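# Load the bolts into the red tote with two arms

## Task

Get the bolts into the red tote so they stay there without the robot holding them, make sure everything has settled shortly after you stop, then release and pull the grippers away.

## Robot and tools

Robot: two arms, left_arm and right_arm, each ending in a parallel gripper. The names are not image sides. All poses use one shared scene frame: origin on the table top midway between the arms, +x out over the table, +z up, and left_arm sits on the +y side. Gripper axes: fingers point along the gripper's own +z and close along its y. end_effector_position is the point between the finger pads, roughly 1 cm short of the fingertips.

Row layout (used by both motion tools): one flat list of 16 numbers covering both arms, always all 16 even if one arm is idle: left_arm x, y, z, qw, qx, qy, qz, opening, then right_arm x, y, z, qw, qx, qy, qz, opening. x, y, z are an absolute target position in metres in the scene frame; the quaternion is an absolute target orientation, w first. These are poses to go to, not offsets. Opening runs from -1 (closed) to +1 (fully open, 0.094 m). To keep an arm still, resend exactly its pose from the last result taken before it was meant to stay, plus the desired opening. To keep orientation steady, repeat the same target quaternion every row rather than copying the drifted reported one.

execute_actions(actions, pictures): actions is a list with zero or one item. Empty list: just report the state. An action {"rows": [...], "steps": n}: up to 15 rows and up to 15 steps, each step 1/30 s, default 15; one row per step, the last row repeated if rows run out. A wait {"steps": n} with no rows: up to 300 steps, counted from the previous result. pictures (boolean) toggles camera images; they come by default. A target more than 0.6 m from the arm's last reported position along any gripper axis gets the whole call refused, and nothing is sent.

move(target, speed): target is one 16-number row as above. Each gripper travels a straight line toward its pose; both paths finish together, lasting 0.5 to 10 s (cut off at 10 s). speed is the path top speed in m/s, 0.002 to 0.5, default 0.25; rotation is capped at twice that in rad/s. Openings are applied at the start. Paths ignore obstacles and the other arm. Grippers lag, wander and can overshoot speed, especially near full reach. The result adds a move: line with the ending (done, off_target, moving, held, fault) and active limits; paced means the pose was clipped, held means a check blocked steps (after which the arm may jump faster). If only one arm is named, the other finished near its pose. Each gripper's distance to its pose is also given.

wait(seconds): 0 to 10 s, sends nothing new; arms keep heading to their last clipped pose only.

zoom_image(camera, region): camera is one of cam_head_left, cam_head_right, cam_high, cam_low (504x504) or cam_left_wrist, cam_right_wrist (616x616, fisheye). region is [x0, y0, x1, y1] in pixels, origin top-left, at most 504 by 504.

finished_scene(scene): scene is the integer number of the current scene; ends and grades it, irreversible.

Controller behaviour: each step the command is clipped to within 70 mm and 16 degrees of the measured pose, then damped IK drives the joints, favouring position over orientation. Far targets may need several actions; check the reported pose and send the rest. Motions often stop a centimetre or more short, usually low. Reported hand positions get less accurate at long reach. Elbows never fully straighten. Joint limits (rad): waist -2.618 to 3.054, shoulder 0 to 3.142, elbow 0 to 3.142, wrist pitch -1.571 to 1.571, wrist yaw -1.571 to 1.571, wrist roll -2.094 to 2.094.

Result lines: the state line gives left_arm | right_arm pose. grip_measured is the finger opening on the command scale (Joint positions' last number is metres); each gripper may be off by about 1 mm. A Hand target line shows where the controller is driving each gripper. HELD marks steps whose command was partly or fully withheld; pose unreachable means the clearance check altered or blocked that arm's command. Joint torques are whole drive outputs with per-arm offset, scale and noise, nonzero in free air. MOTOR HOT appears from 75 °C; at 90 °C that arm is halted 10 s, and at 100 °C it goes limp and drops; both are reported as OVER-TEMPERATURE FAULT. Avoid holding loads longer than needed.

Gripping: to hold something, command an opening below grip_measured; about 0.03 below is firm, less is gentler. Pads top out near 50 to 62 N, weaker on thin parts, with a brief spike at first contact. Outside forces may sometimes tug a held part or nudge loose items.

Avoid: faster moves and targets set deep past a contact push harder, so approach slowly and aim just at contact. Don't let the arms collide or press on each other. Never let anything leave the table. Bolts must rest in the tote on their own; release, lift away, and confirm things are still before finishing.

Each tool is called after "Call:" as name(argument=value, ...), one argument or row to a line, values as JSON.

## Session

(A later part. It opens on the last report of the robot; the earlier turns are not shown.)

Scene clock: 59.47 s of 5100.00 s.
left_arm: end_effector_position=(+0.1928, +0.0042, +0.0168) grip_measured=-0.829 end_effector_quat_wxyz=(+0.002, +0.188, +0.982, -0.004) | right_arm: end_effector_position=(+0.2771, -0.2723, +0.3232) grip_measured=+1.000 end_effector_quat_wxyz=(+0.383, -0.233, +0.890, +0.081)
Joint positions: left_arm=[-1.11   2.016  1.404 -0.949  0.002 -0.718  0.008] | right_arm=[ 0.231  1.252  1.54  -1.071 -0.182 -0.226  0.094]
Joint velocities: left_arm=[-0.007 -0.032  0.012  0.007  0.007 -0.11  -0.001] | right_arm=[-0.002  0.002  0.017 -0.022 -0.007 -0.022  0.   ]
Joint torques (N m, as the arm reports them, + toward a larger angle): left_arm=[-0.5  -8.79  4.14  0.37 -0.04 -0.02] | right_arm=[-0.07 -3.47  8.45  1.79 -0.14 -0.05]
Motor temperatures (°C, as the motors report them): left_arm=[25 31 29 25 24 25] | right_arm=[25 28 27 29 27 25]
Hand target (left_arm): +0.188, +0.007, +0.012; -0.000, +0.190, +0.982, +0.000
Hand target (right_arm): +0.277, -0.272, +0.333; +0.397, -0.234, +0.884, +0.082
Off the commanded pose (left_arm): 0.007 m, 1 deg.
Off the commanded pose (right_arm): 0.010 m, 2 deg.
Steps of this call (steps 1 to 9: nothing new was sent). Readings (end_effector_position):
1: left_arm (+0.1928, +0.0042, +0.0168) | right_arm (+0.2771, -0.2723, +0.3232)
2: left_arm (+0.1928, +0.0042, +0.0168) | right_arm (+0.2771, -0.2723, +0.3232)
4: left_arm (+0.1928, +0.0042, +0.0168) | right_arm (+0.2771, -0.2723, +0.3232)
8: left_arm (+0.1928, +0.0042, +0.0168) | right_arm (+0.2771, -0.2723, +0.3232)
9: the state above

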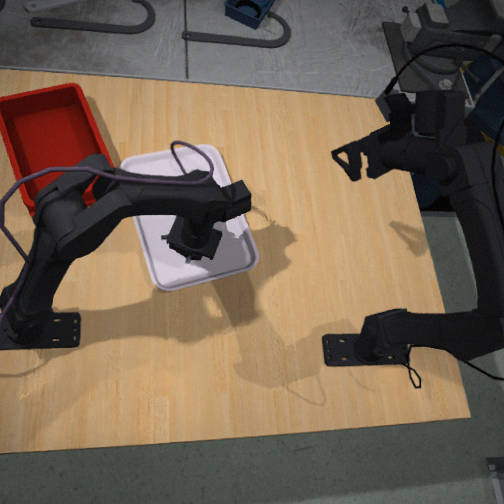

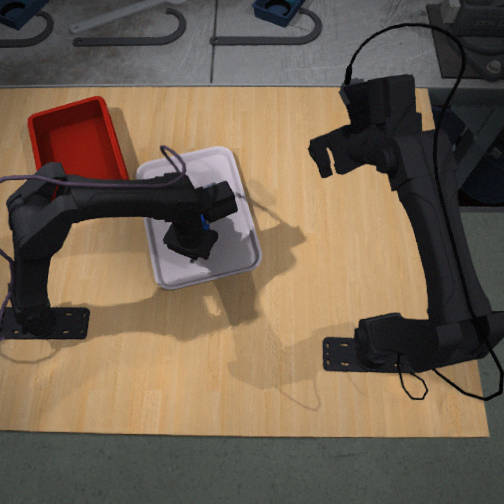

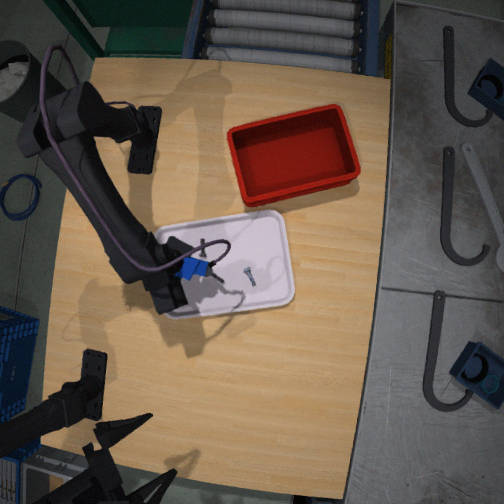

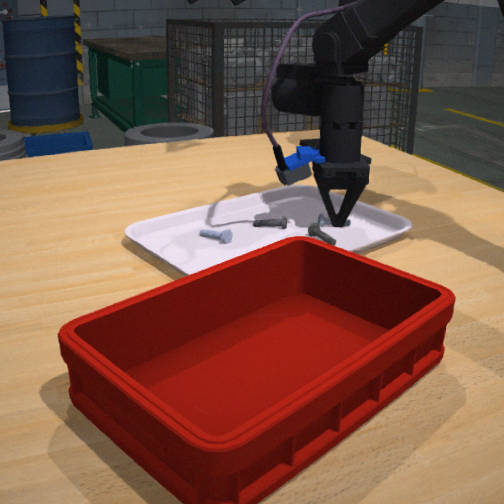

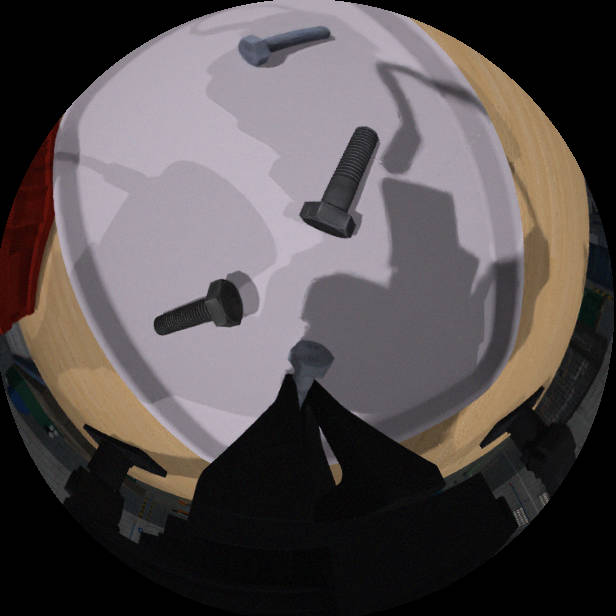

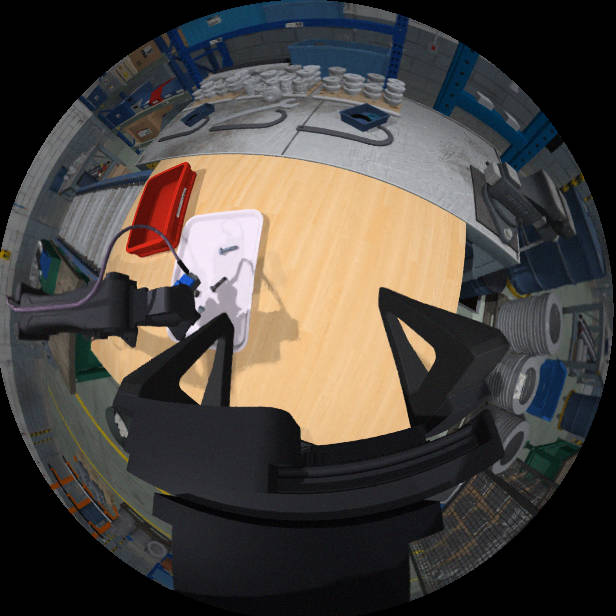

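Call:
move(
  target=[0.22,0.06,0.16,0,0.19,0.98,0,-0.865,0.277,-0.272,0.333,0.397,-0.234,0.884,0.082,1],
)

Call:
move(
  target=[0.38,0.33,0.16,0,0.19,0.98,0,-0.865,0.277,-0.272,0.333,0.397,-0.234,0.884,0.082,1],
)

Scene clock: 69.90 s of 5100.00 s.
left_arm: end_effector_position=(+0.2166, +0.0604, +0.1481) grip_measured=-0.848 end_effector_quat_wxyz=(-0.009, +0.190, +0.982, +0.008) | right_arm: end_effector_position=(+0.2771, -0.2723, +0.3232) grip_measured=+1.000 end_effector_quat_wxyz=(+0.383, -0.233, +0.890, +0.081)
Joint positions: left_arm=[-0.97   1.838  1.691 -1.446  0.002 -0.573  0.007] | right_arm=[ 0.231  1.252  1.54  -1.071 -0.182 -0.226  0.094]
Joint velocities: left_arm=[-0.012  0.002 -0.017  0.007  0.022  0.051  0.001] | right_arm=[-0.012 -0.012  0.007 -0.022 -0.022  0.007  0.   ]
Joint torques (N m, as the arm reports them, + toward a larger angle): left_arm=[ 0.46 -8.8   9.08  0.04 -0.05  0.03] | right_arm=[-0.04 -3.47  8.49  1.79 -0.13 -0.02]
Motor temperatures (°C, as the motors report them): left_arm=[25 32 29 25 24 25] | right_arm=[25 28 27 29 27 25]
Hand target (left_arm): +0.219, +0.062, +0.160; +0.001, +0.190, +0.982, +0.001
Hand target (right_arm): +0.277, -0.272, +0.333; +0.397, -0.234, +0.884, +0.082
Off the commanded pose (left_arm): 0.012 m, 1 deg.
Off the commanded pose (right_arm): 0.010 m, 2 deg.
After step 90, 6.10 s passed at rest.
move: off_target (left_arm)

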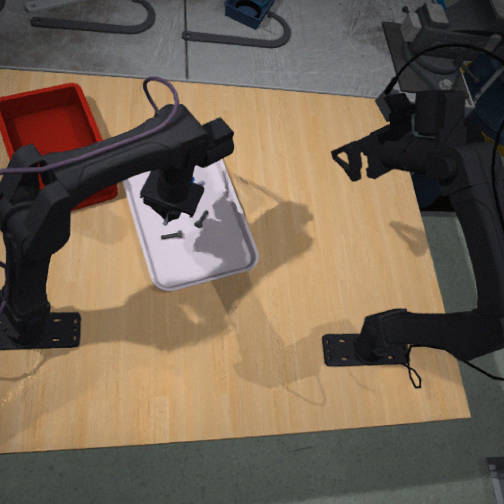

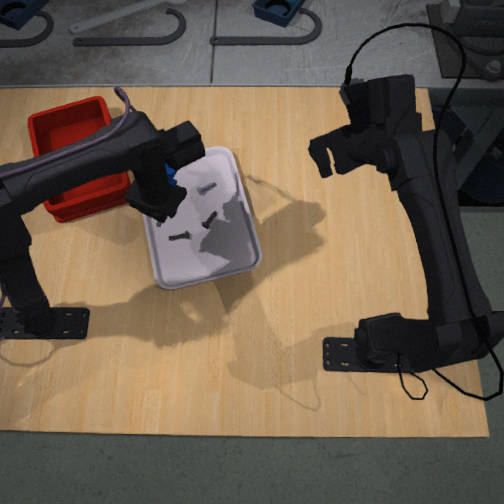

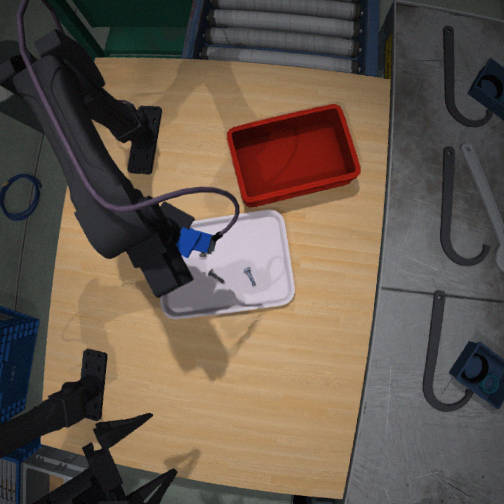

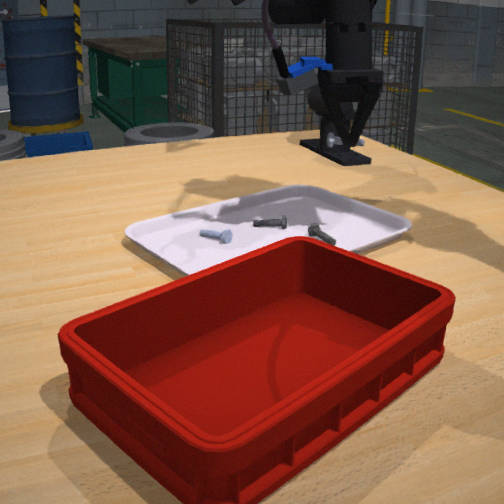

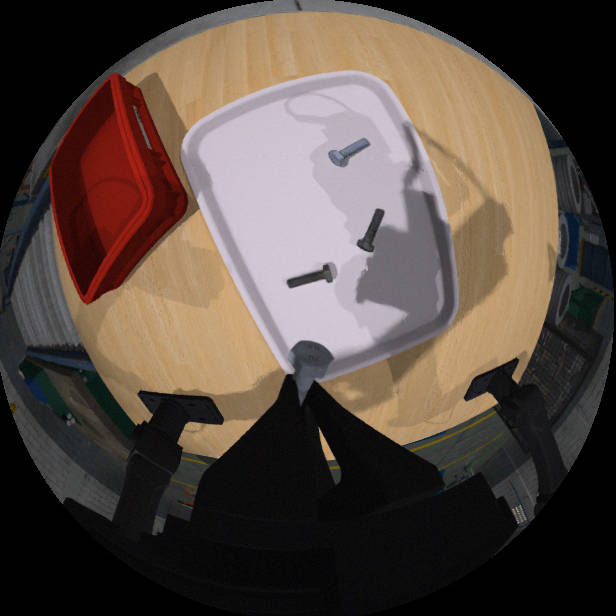

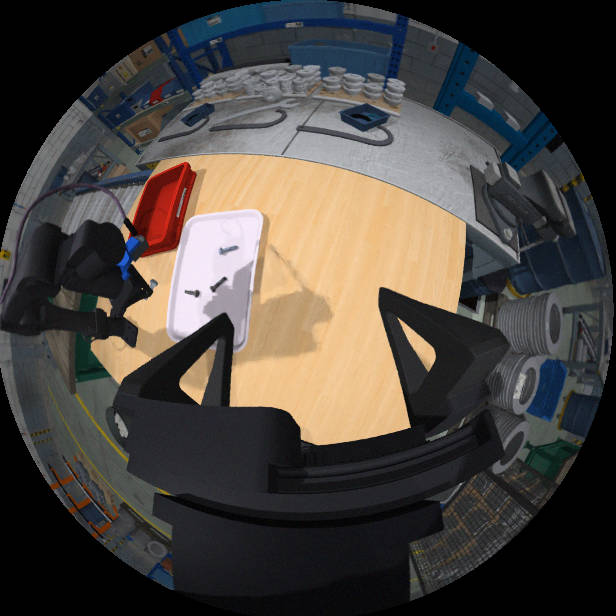

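Scene clock: 71.80 s of 5100.00 s.
left_arm: end_effector_position=(+0.3769, +0.3362, +0.1537) grip_measured=-0.848 end_effector_quat_wxyz=(-0.003, +0.185, +0.983, +0.010) | right_arm: end_effector_position=(+0.2771, -0.2723, +0.3232) grip_measured=+1.000 end_effector_quat_wxyz=(+0.383, -0.233, +0.890, +0.081)
Joint positions: left_arm=[-0.019  1.898  1.79  -1.466 -0.02   0.365  0.007] | right_arm=[ 0.231  1.252  1.54  -1.071 -0.182 -0.226  0.094]
Joint velocities: left_arm=[ 0.007  0.002  0.007 -0.007  0.007 -0.037 -0.   ] | right_arm=[-0.017  0.007  0.017 -0.007  0.007  0.007  0.   ]
Joint torques (N m, as the arm reports them, + toward a larger angle): left_arm=[-0.15 -7.75  9.16  0.09 -0.01  0.07] | right_arm=[-0.05 -3.43  8.43  1.78 -0.12 -0.03]
Motor temperatures (°C, as the motors report them): left_arm=[25 32 29 25 24 25] | right_arm=[25 28 27 29 27 25]
Hand target (left_arm): +0.379, +0.335, +0.160; +0.002, +0.190, +0.982, +0.010
Hand target (right_arm): +0.277, -0.272, +0.333; +0.397, -0.234, +0.884, +0.082
Off the commanded pose (left_arm): 0.009 m, 1 deg.
Off the commanded pose (right_arm): 0.010 m, 2 deg.
move: done

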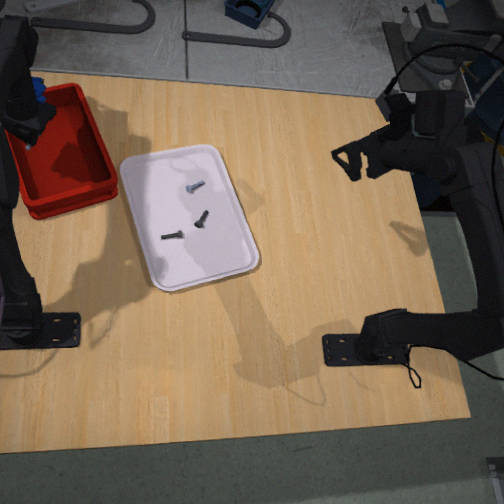

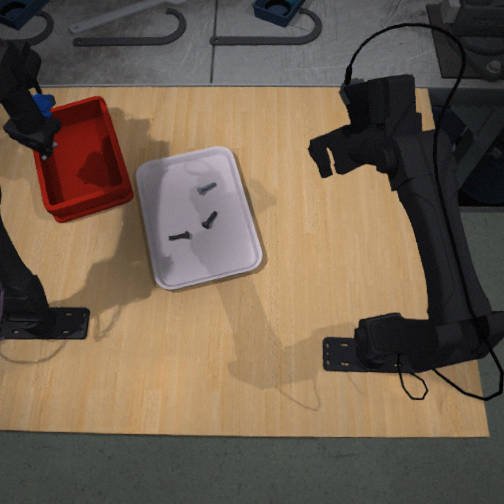

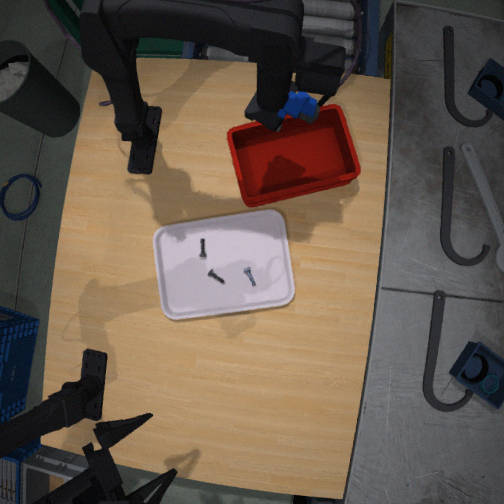

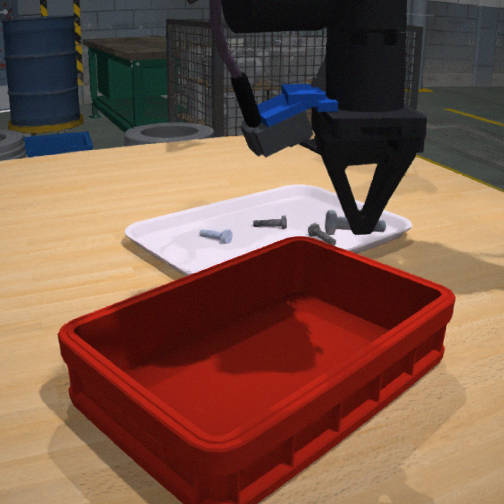

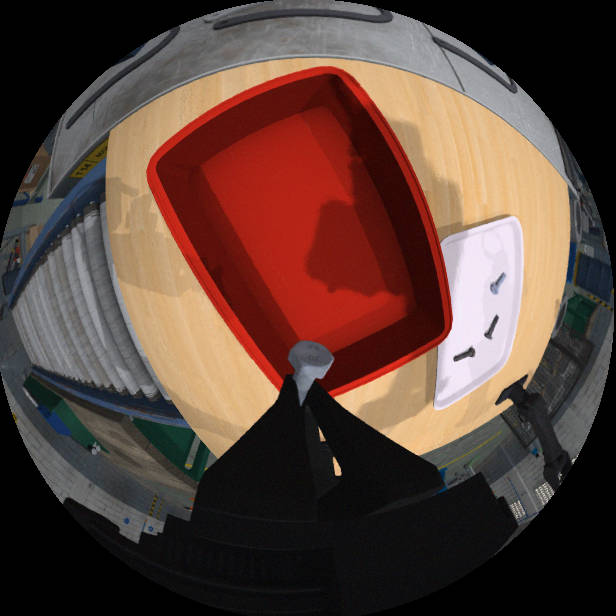

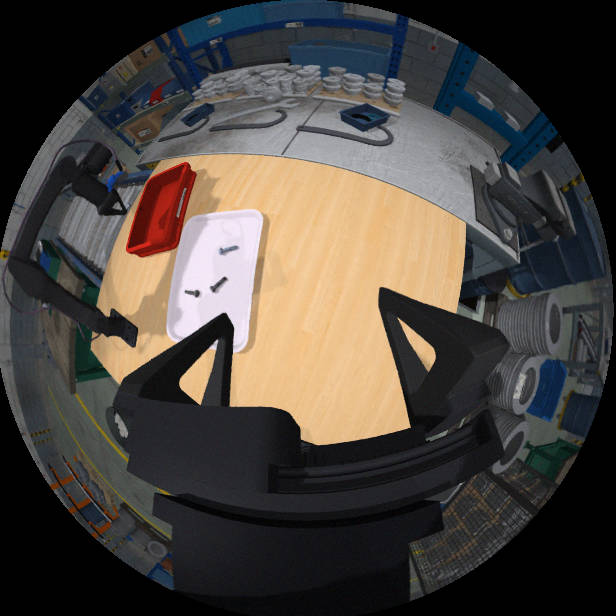

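Call:
move(
  target=[0.40,0.31,0.04,0,-0.13,0.99,0,-0.875,0.277,-0.272,0.333,0.397,-0.234,0.884,0.082,1],
  speed=0.15,
)

Scene clock: 81.27 s of 5100.00 s.
left_arm: end_effector_position=(+0.3996, +0.3154, +0.0422) grip_measured=-0.854 end_effector_quat_wxyz=(-0.003, -0.131, +0.991, +0.004) | right_arm: end_effector_position=(+0.2771, -0.2723, +0.3232) grip_measured=+1.000 end_effector_quat_wxyz=(+0.383, -0.233, +0.890, +0.081)
Joint positions: left_arm=[-0.068  2.024  1.522 -1.077 -0.007 -0.318  0.007] | right_arm=[ 0.231  1.252  1.54  -1.071 -0.182 -0.226  0.094]
Joint velocities: left_arm=[ 0.002  0.002 -0.007  0.051 -0.022  0.037  0.001] | right_arm=[-0.012  0.012 -0.002 -0.007 -0.066  0.007  0.   ]
Joint torques (N m, as the arm reports them, + toward a larger angle): left_arm=[-0.67 -8.83  5.58  0.41  0.04 -0.05] | right_arm=[-0.12 -3.48  8.46  1.78 -0.12 -0.03]
Motor temperatures (°C, as the motors report them): left_arm=[25 32 30 25 24 25] | right_arm=[25 28 27 30 27 25]
Hand target (left_arm): +0.401, +0.310, +0.040; -0.000, -0.130, +0.992, -0.001
Hand target (right_arm): +0.277, -0.272, +0.333; +0.397, -0.234, +0.884, +0.082
Off the commanded pose (left_arm): 0.006 m, 1 deg.
Off the commanded pose (right_arm): 0.010 m, 2 deg.
After step 90, 3.83 s passed at rest.
move: done

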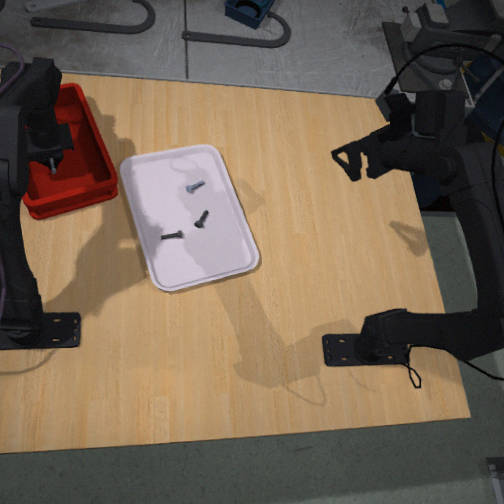

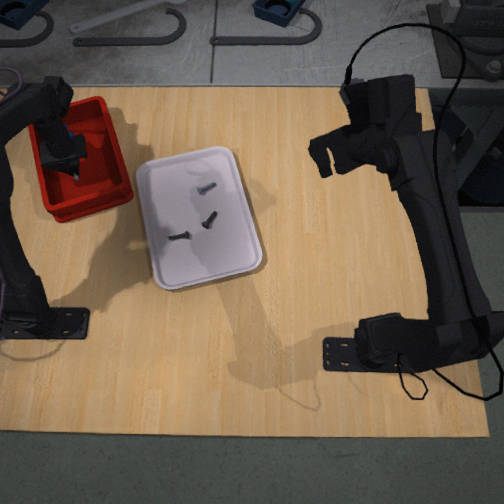

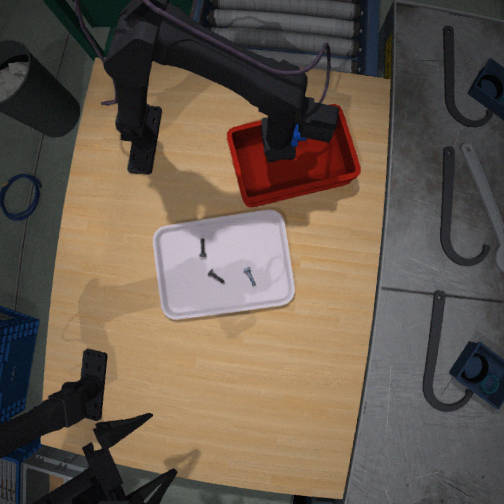

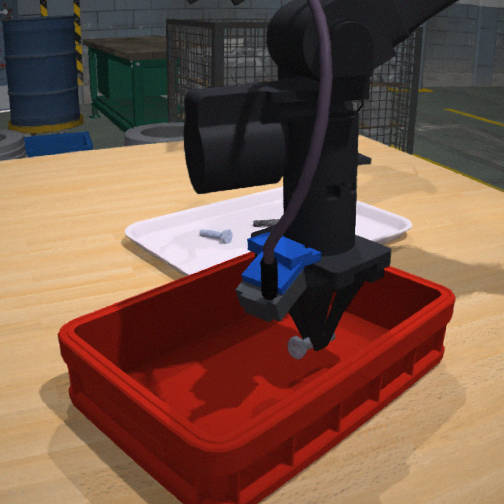

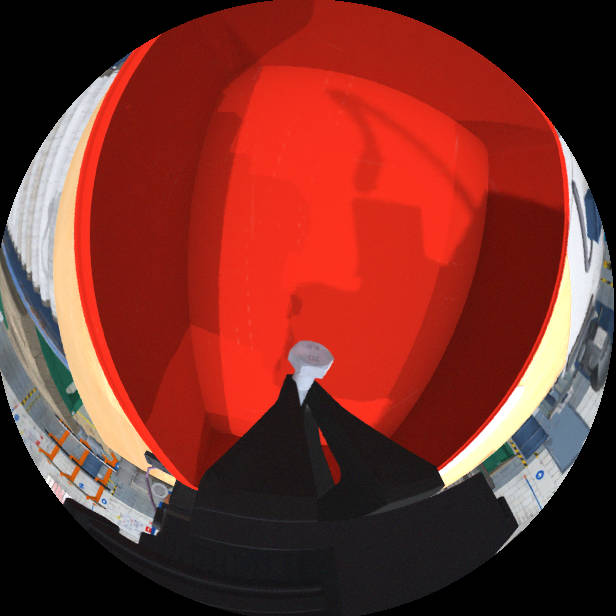

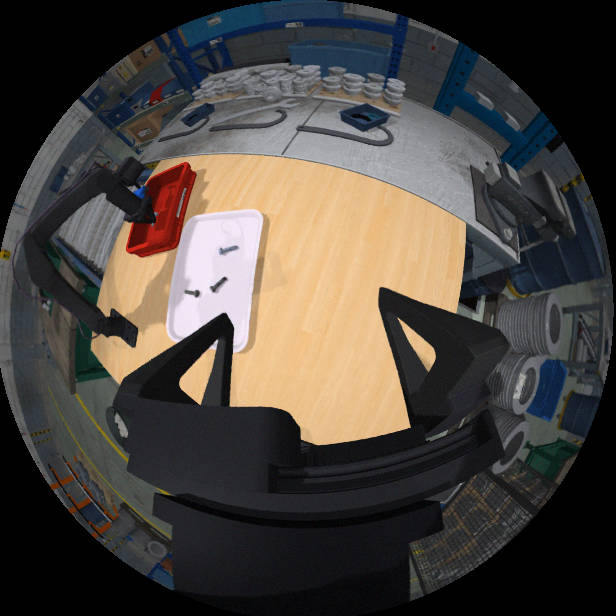

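Call:
move(
  target=[0.40,0.30,0.022,0,-0.13,0.99,0,-0.875,0.277,-0.272,0.333,0.397,-0.234,0.884,0.082,1],
  speed=0.05,
)

Call:
execute_actions(
  actions=[
    {"rows":[[0.40,0.30,0.022,0,-0.13,0.99,0,-0.2,0.277,-0.272,0.333,0.397,-0.234,0.884,0.082,1]],"steps":10},
  ],
  pictures=false,
)

Call:
move(
  target=[0.38,0.28,0.15,0,0.2,0.98,0,-0.2,0.277,-0.272,0.333,0.397,-0.234,0.884,0.082,1],
)

Call:
move(
  target=[0.26,0.10,0.13,0,0.69,0.724,0,-0.2,0.277,-0.272,0.333,0.397,-0.234,0.884,0.082,1],
)

Call:
move(
  target=[0.225,0.055,0.05,0,0.69,0.724,0,-0.2,0.277,-0.272,0.333,0.397,-0.234,0.884,0.082,1],
  speed=0.15,
)

Scene clock: 90.10 s of 5100.00 s.
left_arm: end_effector_position=(+0.3978, +0.3044, +0.0243) grip_measured=-0.854 end_effector_quat_wxyz=(-0.005, -0.131, +0.991, +0.004) | right_arm: end_effector_position=(+0.2771, -0.2723, +0.3232) grip_measured=+1.000 end_effector_quat_wxyz=(+0.383, -0.233, +0.890, +0.081)
Joint positions: left_arm=[-0.097  2.044  1.477 -1.016 -0.006 -0.347  0.007] | right_arm=[ 0.231  1.252  1.54  -1.071 -0.182 -0.226  0.094]
Joint velocities: left_arm=[-0.007 -0.007  0.002  0.037 -0.007 -0.051 -0.001] | right_arm=[-0.007  0.012  0.022  0.037  0.037 -0.037  0.   ]
Joint torques (N m, as the arm reports them, + toward a larger angle): left_arm=[-0.54 -8.96  5.52  0.42  0.07 -0.04] | right_arm=[-0.16 -3.49  8.46  1.78 -0.11 -0.02]
Motor temperatures (°C, as the motors report them): left_arm=[25 32 30 25 24 25] | right_arm=[25 28 27 30 27 25]
Hand target (left_arm): +0.400, +0.300, +0.022; +0.000, -0.130, +0.991, -0.000
Hand target (right_arm): +0.277, -0.272, +0.333; +0.397, -0.234, +0.884, +0.082
Off the commanded pose (left_arm): 0.005 m, 1 deg.
Off the commanded pose (right_arm): 0.010 m, 2 deg.
After step 90, 5.00 s passed at rest.
move: done

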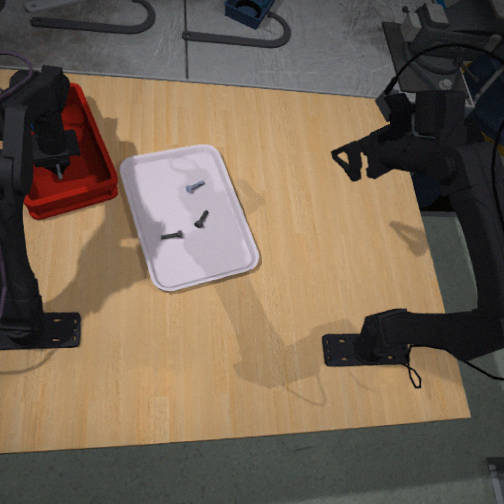

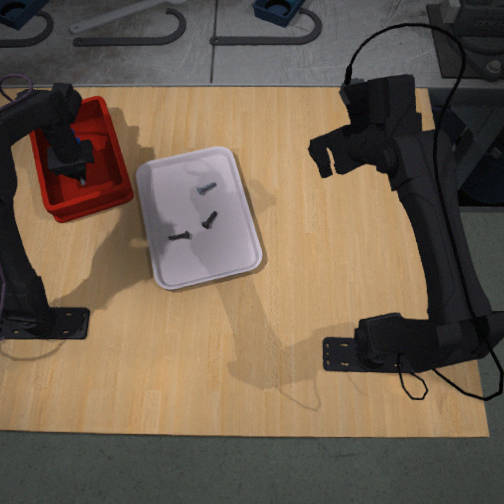

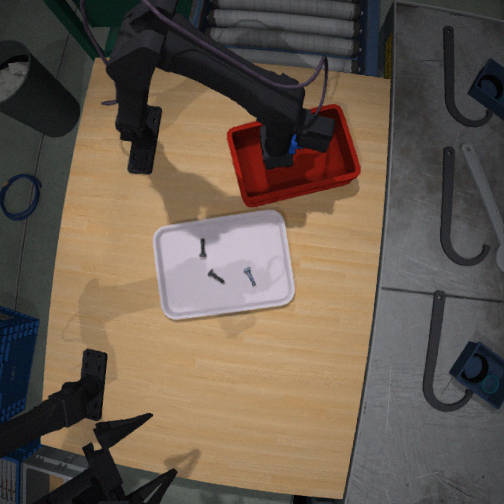

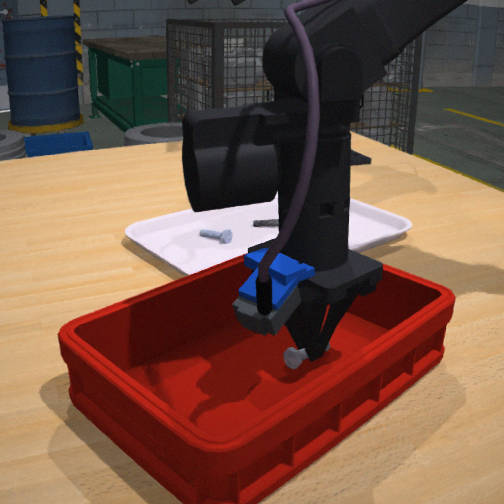

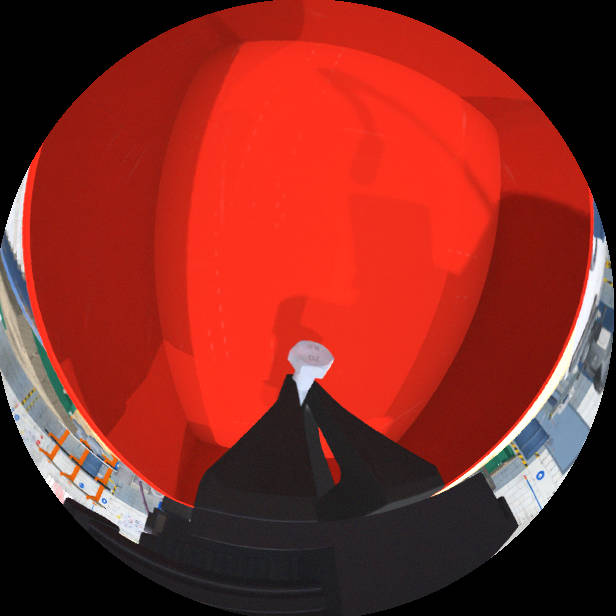

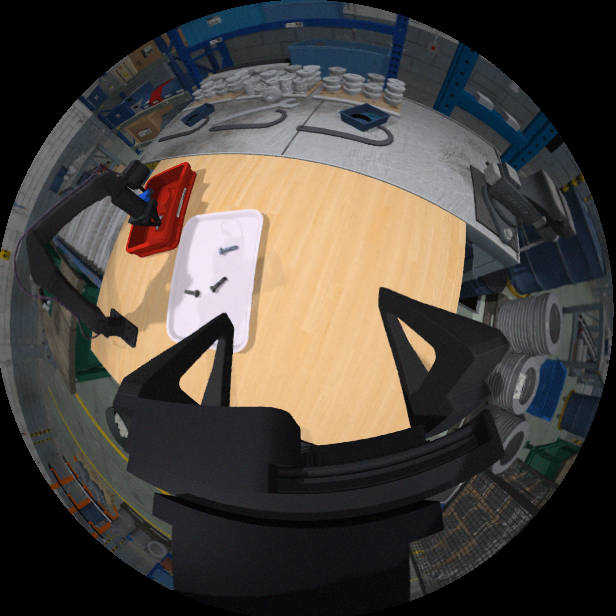

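Scene clock: 90.43 s of 5100.00 s.
left_arm: end_effector_position=(+0.3986, +0.3044, +0.0243) grip_measured=-0.203 end_effector_quat_wxyz=(-0.004, -0.132, +0.991, +0.004) | right_arm: end_effector_position=(+0.2771, -0.2723, +0.3232) grip_measured=+1.000 end_effector_quat_wxyz=(+0.383, -0.233, +0.890, +0.081)
Joint positions: left_arm=[-0.097  2.044  1.477 -1.013 -0.006 -0.348  0.037] | right_arm=[ 0.231  1.252  1.54  -1.071 -0.182 -0.226  0.094]
Joint velocities: left_arm=[ 0.022  0.002  0.002  0.007  0.007 -0.037  0.001] | right_arm=[-0.017  0.007 -0.022  0.051 -0.051  0.022  0.   ]
Joint torques (N m, as the arm reports them, + toward a larger angle): left_arm=[-0.41 -8.98  5.53  0.37 -0.01 -0.01] | right_arm=[-0.14 -3.54  8.42  1.75 -0.13 -0.03]
Motor temperatures (°C, as the motors report them): left_arm=[25 32 30 25 24 25] | right_arm=[25 28 27 30 27 25]
Hand target (left_arm): +0.400, +0.300, +0.022; -0.000, -0.130, +0.991, -0.000
Hand target (right_arm): +0.277, -0.272, +0.333; +0.397, -0.234, +0.884, +0.082
Off the commanded pose (left_arm): 0.005 m, 1 deg.
Off the commanded pose (right_arm): 0.010 m, 2 deg.
Steps of this call (steps 1 to 10: all 10 steps of this action). Readings (end_effector_position):
1: left_arm (+0.3980, +0.3044, +0.0243) | right_arm (+0.2771, -0.2723, +0.3232)
2: left_arm (+0.3982, +0.3044, +0.0243) | right_arm (+0.2771, -0.2723, +0.3232)
4: left_arm (+0.3985, +0.3044, +0.0243) | right_arm (+0.2771, -0.2723, +0.3232)
8: left_arm (+0.3986, +0.3044, +0.0243) | right_arm (+0.2771, -0.2723, +0.3232)
10: the state above

Scene clock: 92.63 s of 5100.00 s.
left_arm: end_effector_position=(+0.3781, +0.2845, +0.1339) grip_measured=-0.203 end_effector_quat_wxyz=(-0.018, +0.192, +0.981, +0.002) | right_arm: end_effector_position=(+0.2771, -0.2723, +0.3232) grip_measured=+1.000 end_effector_quat_wxyz=(+0.383, -0.233, +0.890, +0.081)
Joint positions: left_arm=[-0.157  1.943  1.773 -1.437 -0.006  0.244  0.037] | right_arm=[ 0.231  1.252  1.54  -1.071 -0.182 -0.226  0.094]
Joint velocities: left_arm=[-0.007 -0.007  0.002 -0.037 -0.022  0.022 -0.   ] | right_arm=[-0.002 -0.002  0.012  0.007  0.066 -0.037  0.   ]
Joint torques (N m, as the arm reports them, + toward a larger angle): left_arm=[ -0.48 -10.11   9.24  -0.02   0.04   0.1 ] | right_arm=[-0.13 -3.52  8.42  1.75 -0.13 -0.04]
Motor temperatures (°C, as the motors report them): left_arm=[25 32 30 25 24 25] | right_arm=[25 28 27 30 27 25]
Hand target (left_arm): +0.379, +0.280, +0.150; +0.000, +0.200, +0.980, -0.001
Hand target (right_arm): +0.277, -0.272, +0.333; +0.397, -0.234, +0.884, +0.082
Off the commanded pose (left_arm): 0.017 m, 2 deg.
Off the commanded pose (right_arm): 0.010 m, 2 deg.
move: off_target (left_arm)

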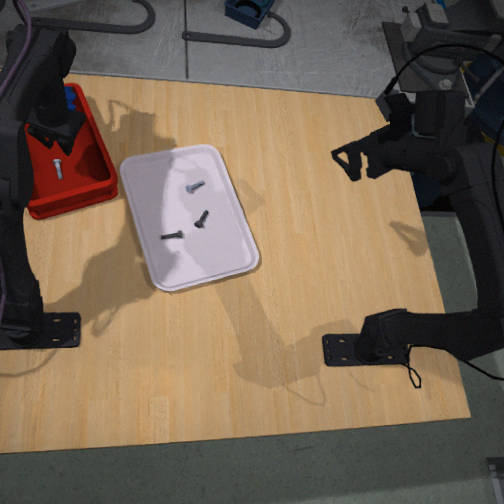

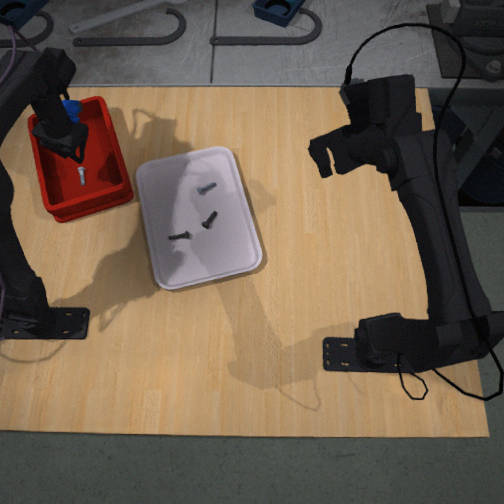

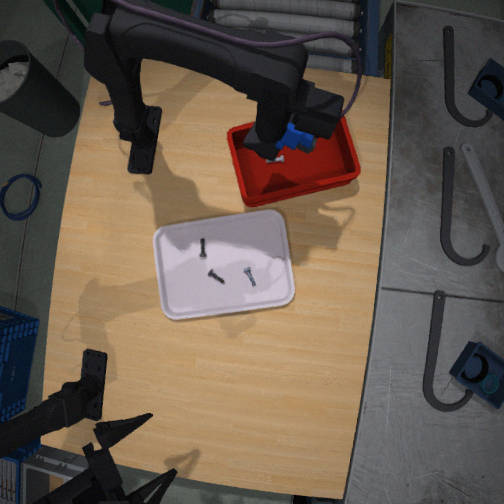

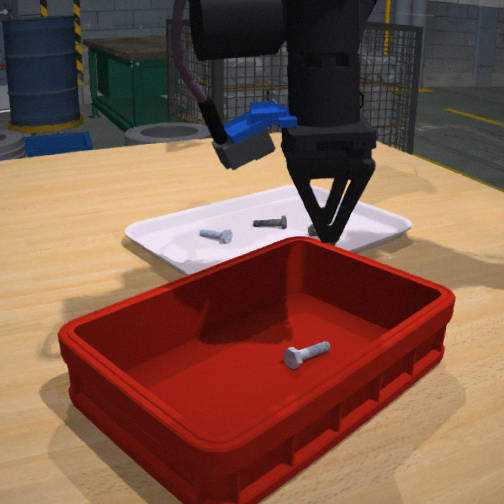

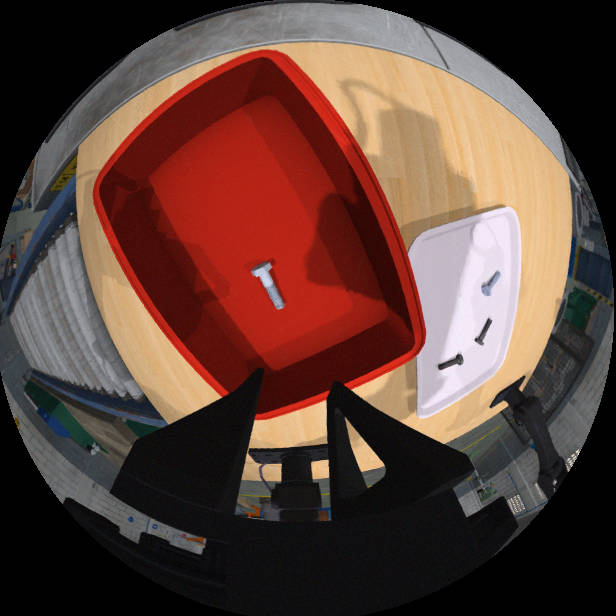

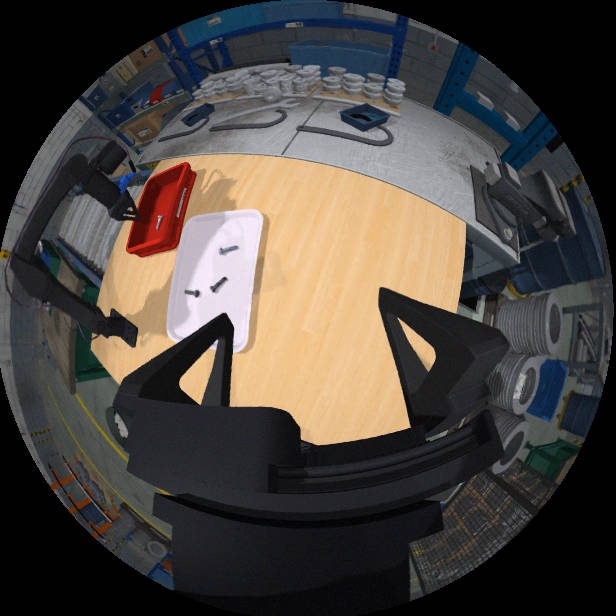

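Scene clock: 95.33 s of 5100.00 s.
left_arm: end_effector_position=(+0.2584, +0.1036, +0.1226) grip_measured=-0.203 end_effector_quat_wxyz=(-0.017, +0.685, +0.728, -0.001) | right_arm: end_effector_position=(+0.2771, -0.2723, +0.3232) grip_measured=+1.000 end_effector_quat_wxyz=(+0.383, -0.233, +0.890, +0.081)
Joint positions: left_arm=[-0.789  1.823  1.57  -1.352  0.002  0.734  0.037] | right_arm=[ 0.231  1.252  1.54  -1.071 -0.182 -0.226  0.094]
Joint velocities: left_arm=[-0.012 -0.007  0.002 -0.007 -0.051  0.066 -0.   ] | right_arm=[ 0.007  0.002 -0.007 -0.037 -0.022  0.095  0.   ]
Joint torques (N m, as the arm reports them, + toward a larger angle): left_arm=[-0.09 -8.6   7.45  0.32  0.08  0.06] | right_arm=[-0.11 -3.51  8.53  1.76 -0.13 -0.04]
Motor temperatures (°C, as the motors report them): left_arm=[25 32 30 25 24 25] | right_arm=[25 28 27 30 27 25]
Hand target (left_arm): +0.261, +0.097, +0.130; +0.003, +0.690, +0.724, -0.006
Hand target (right_arm): +0.277, -0.272, +0.333; +0.397, -0.234, +0.884, +0.082
Off the commanded pose (left_arm): 0.008 m, 2 deg.
Off the commanded pose (right_arm): 0.010 m, 2 deg.
move: done

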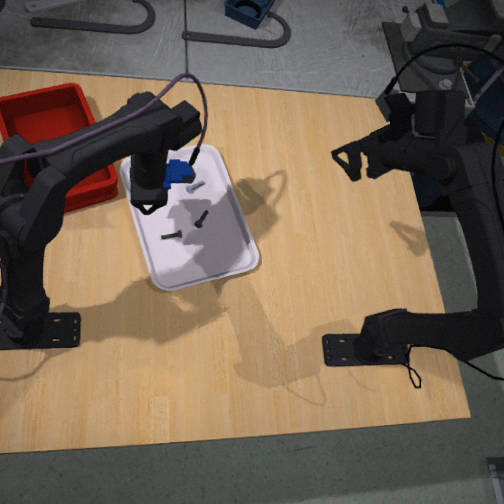

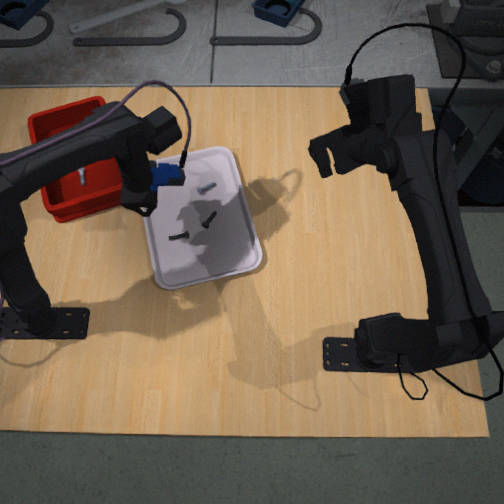

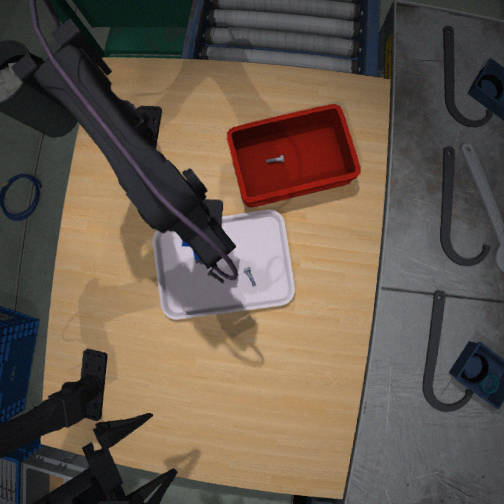

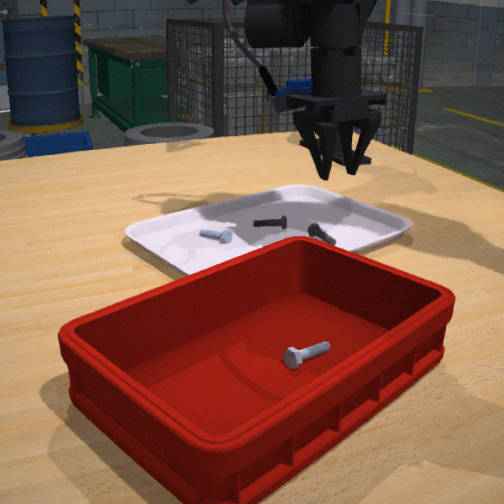

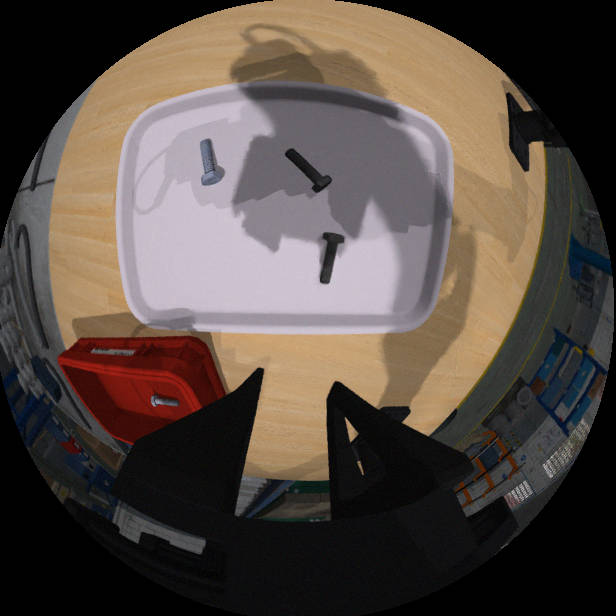

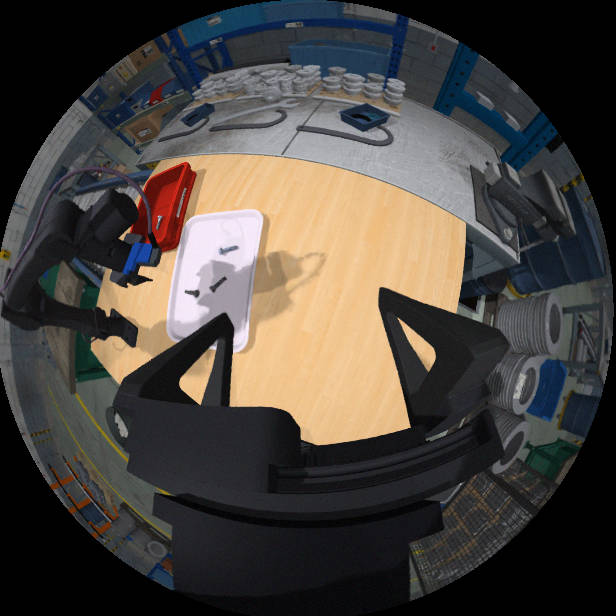

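Scene clock: 96.57 s of 5100.00 s.
left_arm: end_effector_position=(+0.2257, +0.0567, +0.0520) grip_measured=-0.203 end_effector_quat_wxyz=(-0.004, +0.690, +0.724, -0.000) | right_arm: end_effector_position=(+0.2771, -0.2723, +0.3232) grip_measured=+1.000 end_effector_quat_wxyz=(+0.383, -0.233, +0.890, +0.081)
Joint positions: left_arm=[-0.954  1.891  1.374 -1.063  0.002  0.583  0.037] | right_arm=[ 0.231  1.252  1.54  -1.071 -0.182 -0.226  0.094]
Joint velocities: left_arm=[-0.007 -0.002 -0.007  0.007 -0.066 -0.007 -0.   ] | right_arm=[ 0.002 -0.002 -0.027  0.022  0.051 -0.095  0.   ]
Joint torques (N m, as the arm reports them, + toward a larger angle): left_arm=[-0.31 -7.79  5.9   0.4  -0.03  0.01] | right_arm=[-0.14 -3.48  8.48  1.77 -0.13 -0.04]
Motor temperatures (°C, as the motors report them): left_arm=[25 32 30 25 24 25] | right_arm=[25 28 27 30 27 25]
Hand target (left_arm): +0.225, +0.054, +0.050; +0.000, +0.690, +0.724, -0.002
Hand target (right_arm): +0.277, -0.272, +0.333; +0.397, -0.234, +0.884, +0.082
Off the commanded pose (left_arm): 0.003 m, 1 deg.
Off the commanded pose (right_arm): 0.010 m, 2 deg.
move: done

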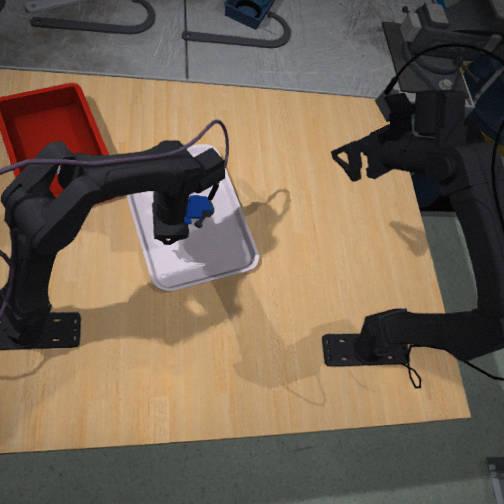

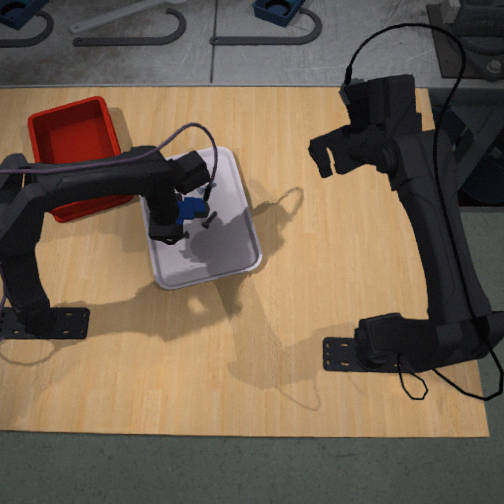

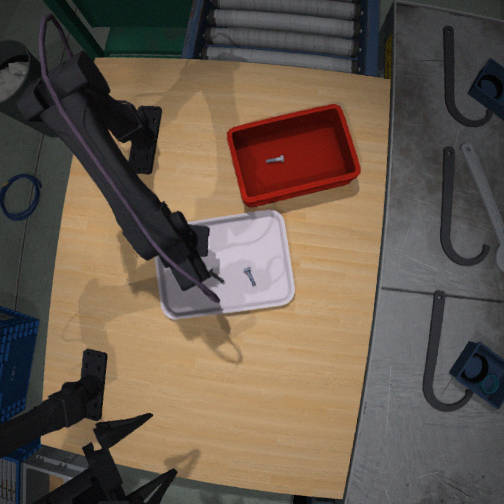

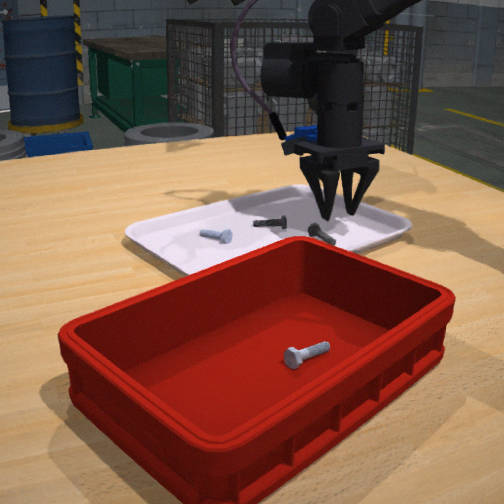

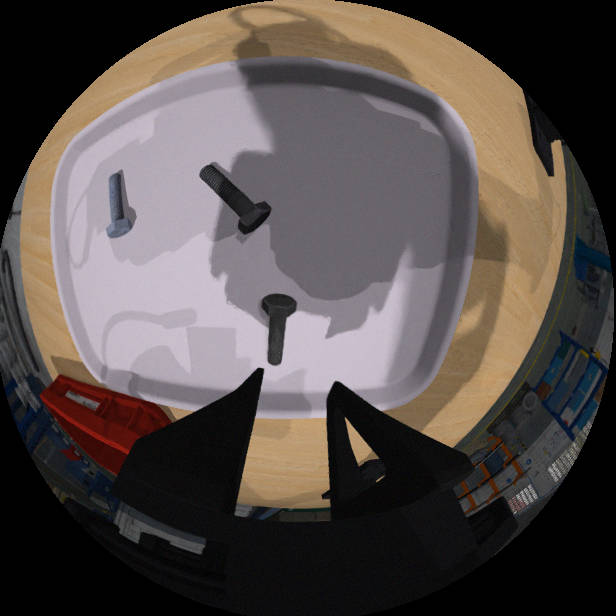

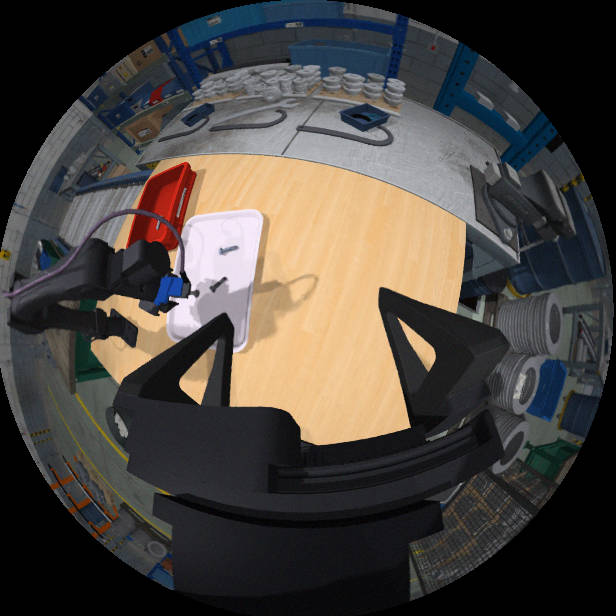

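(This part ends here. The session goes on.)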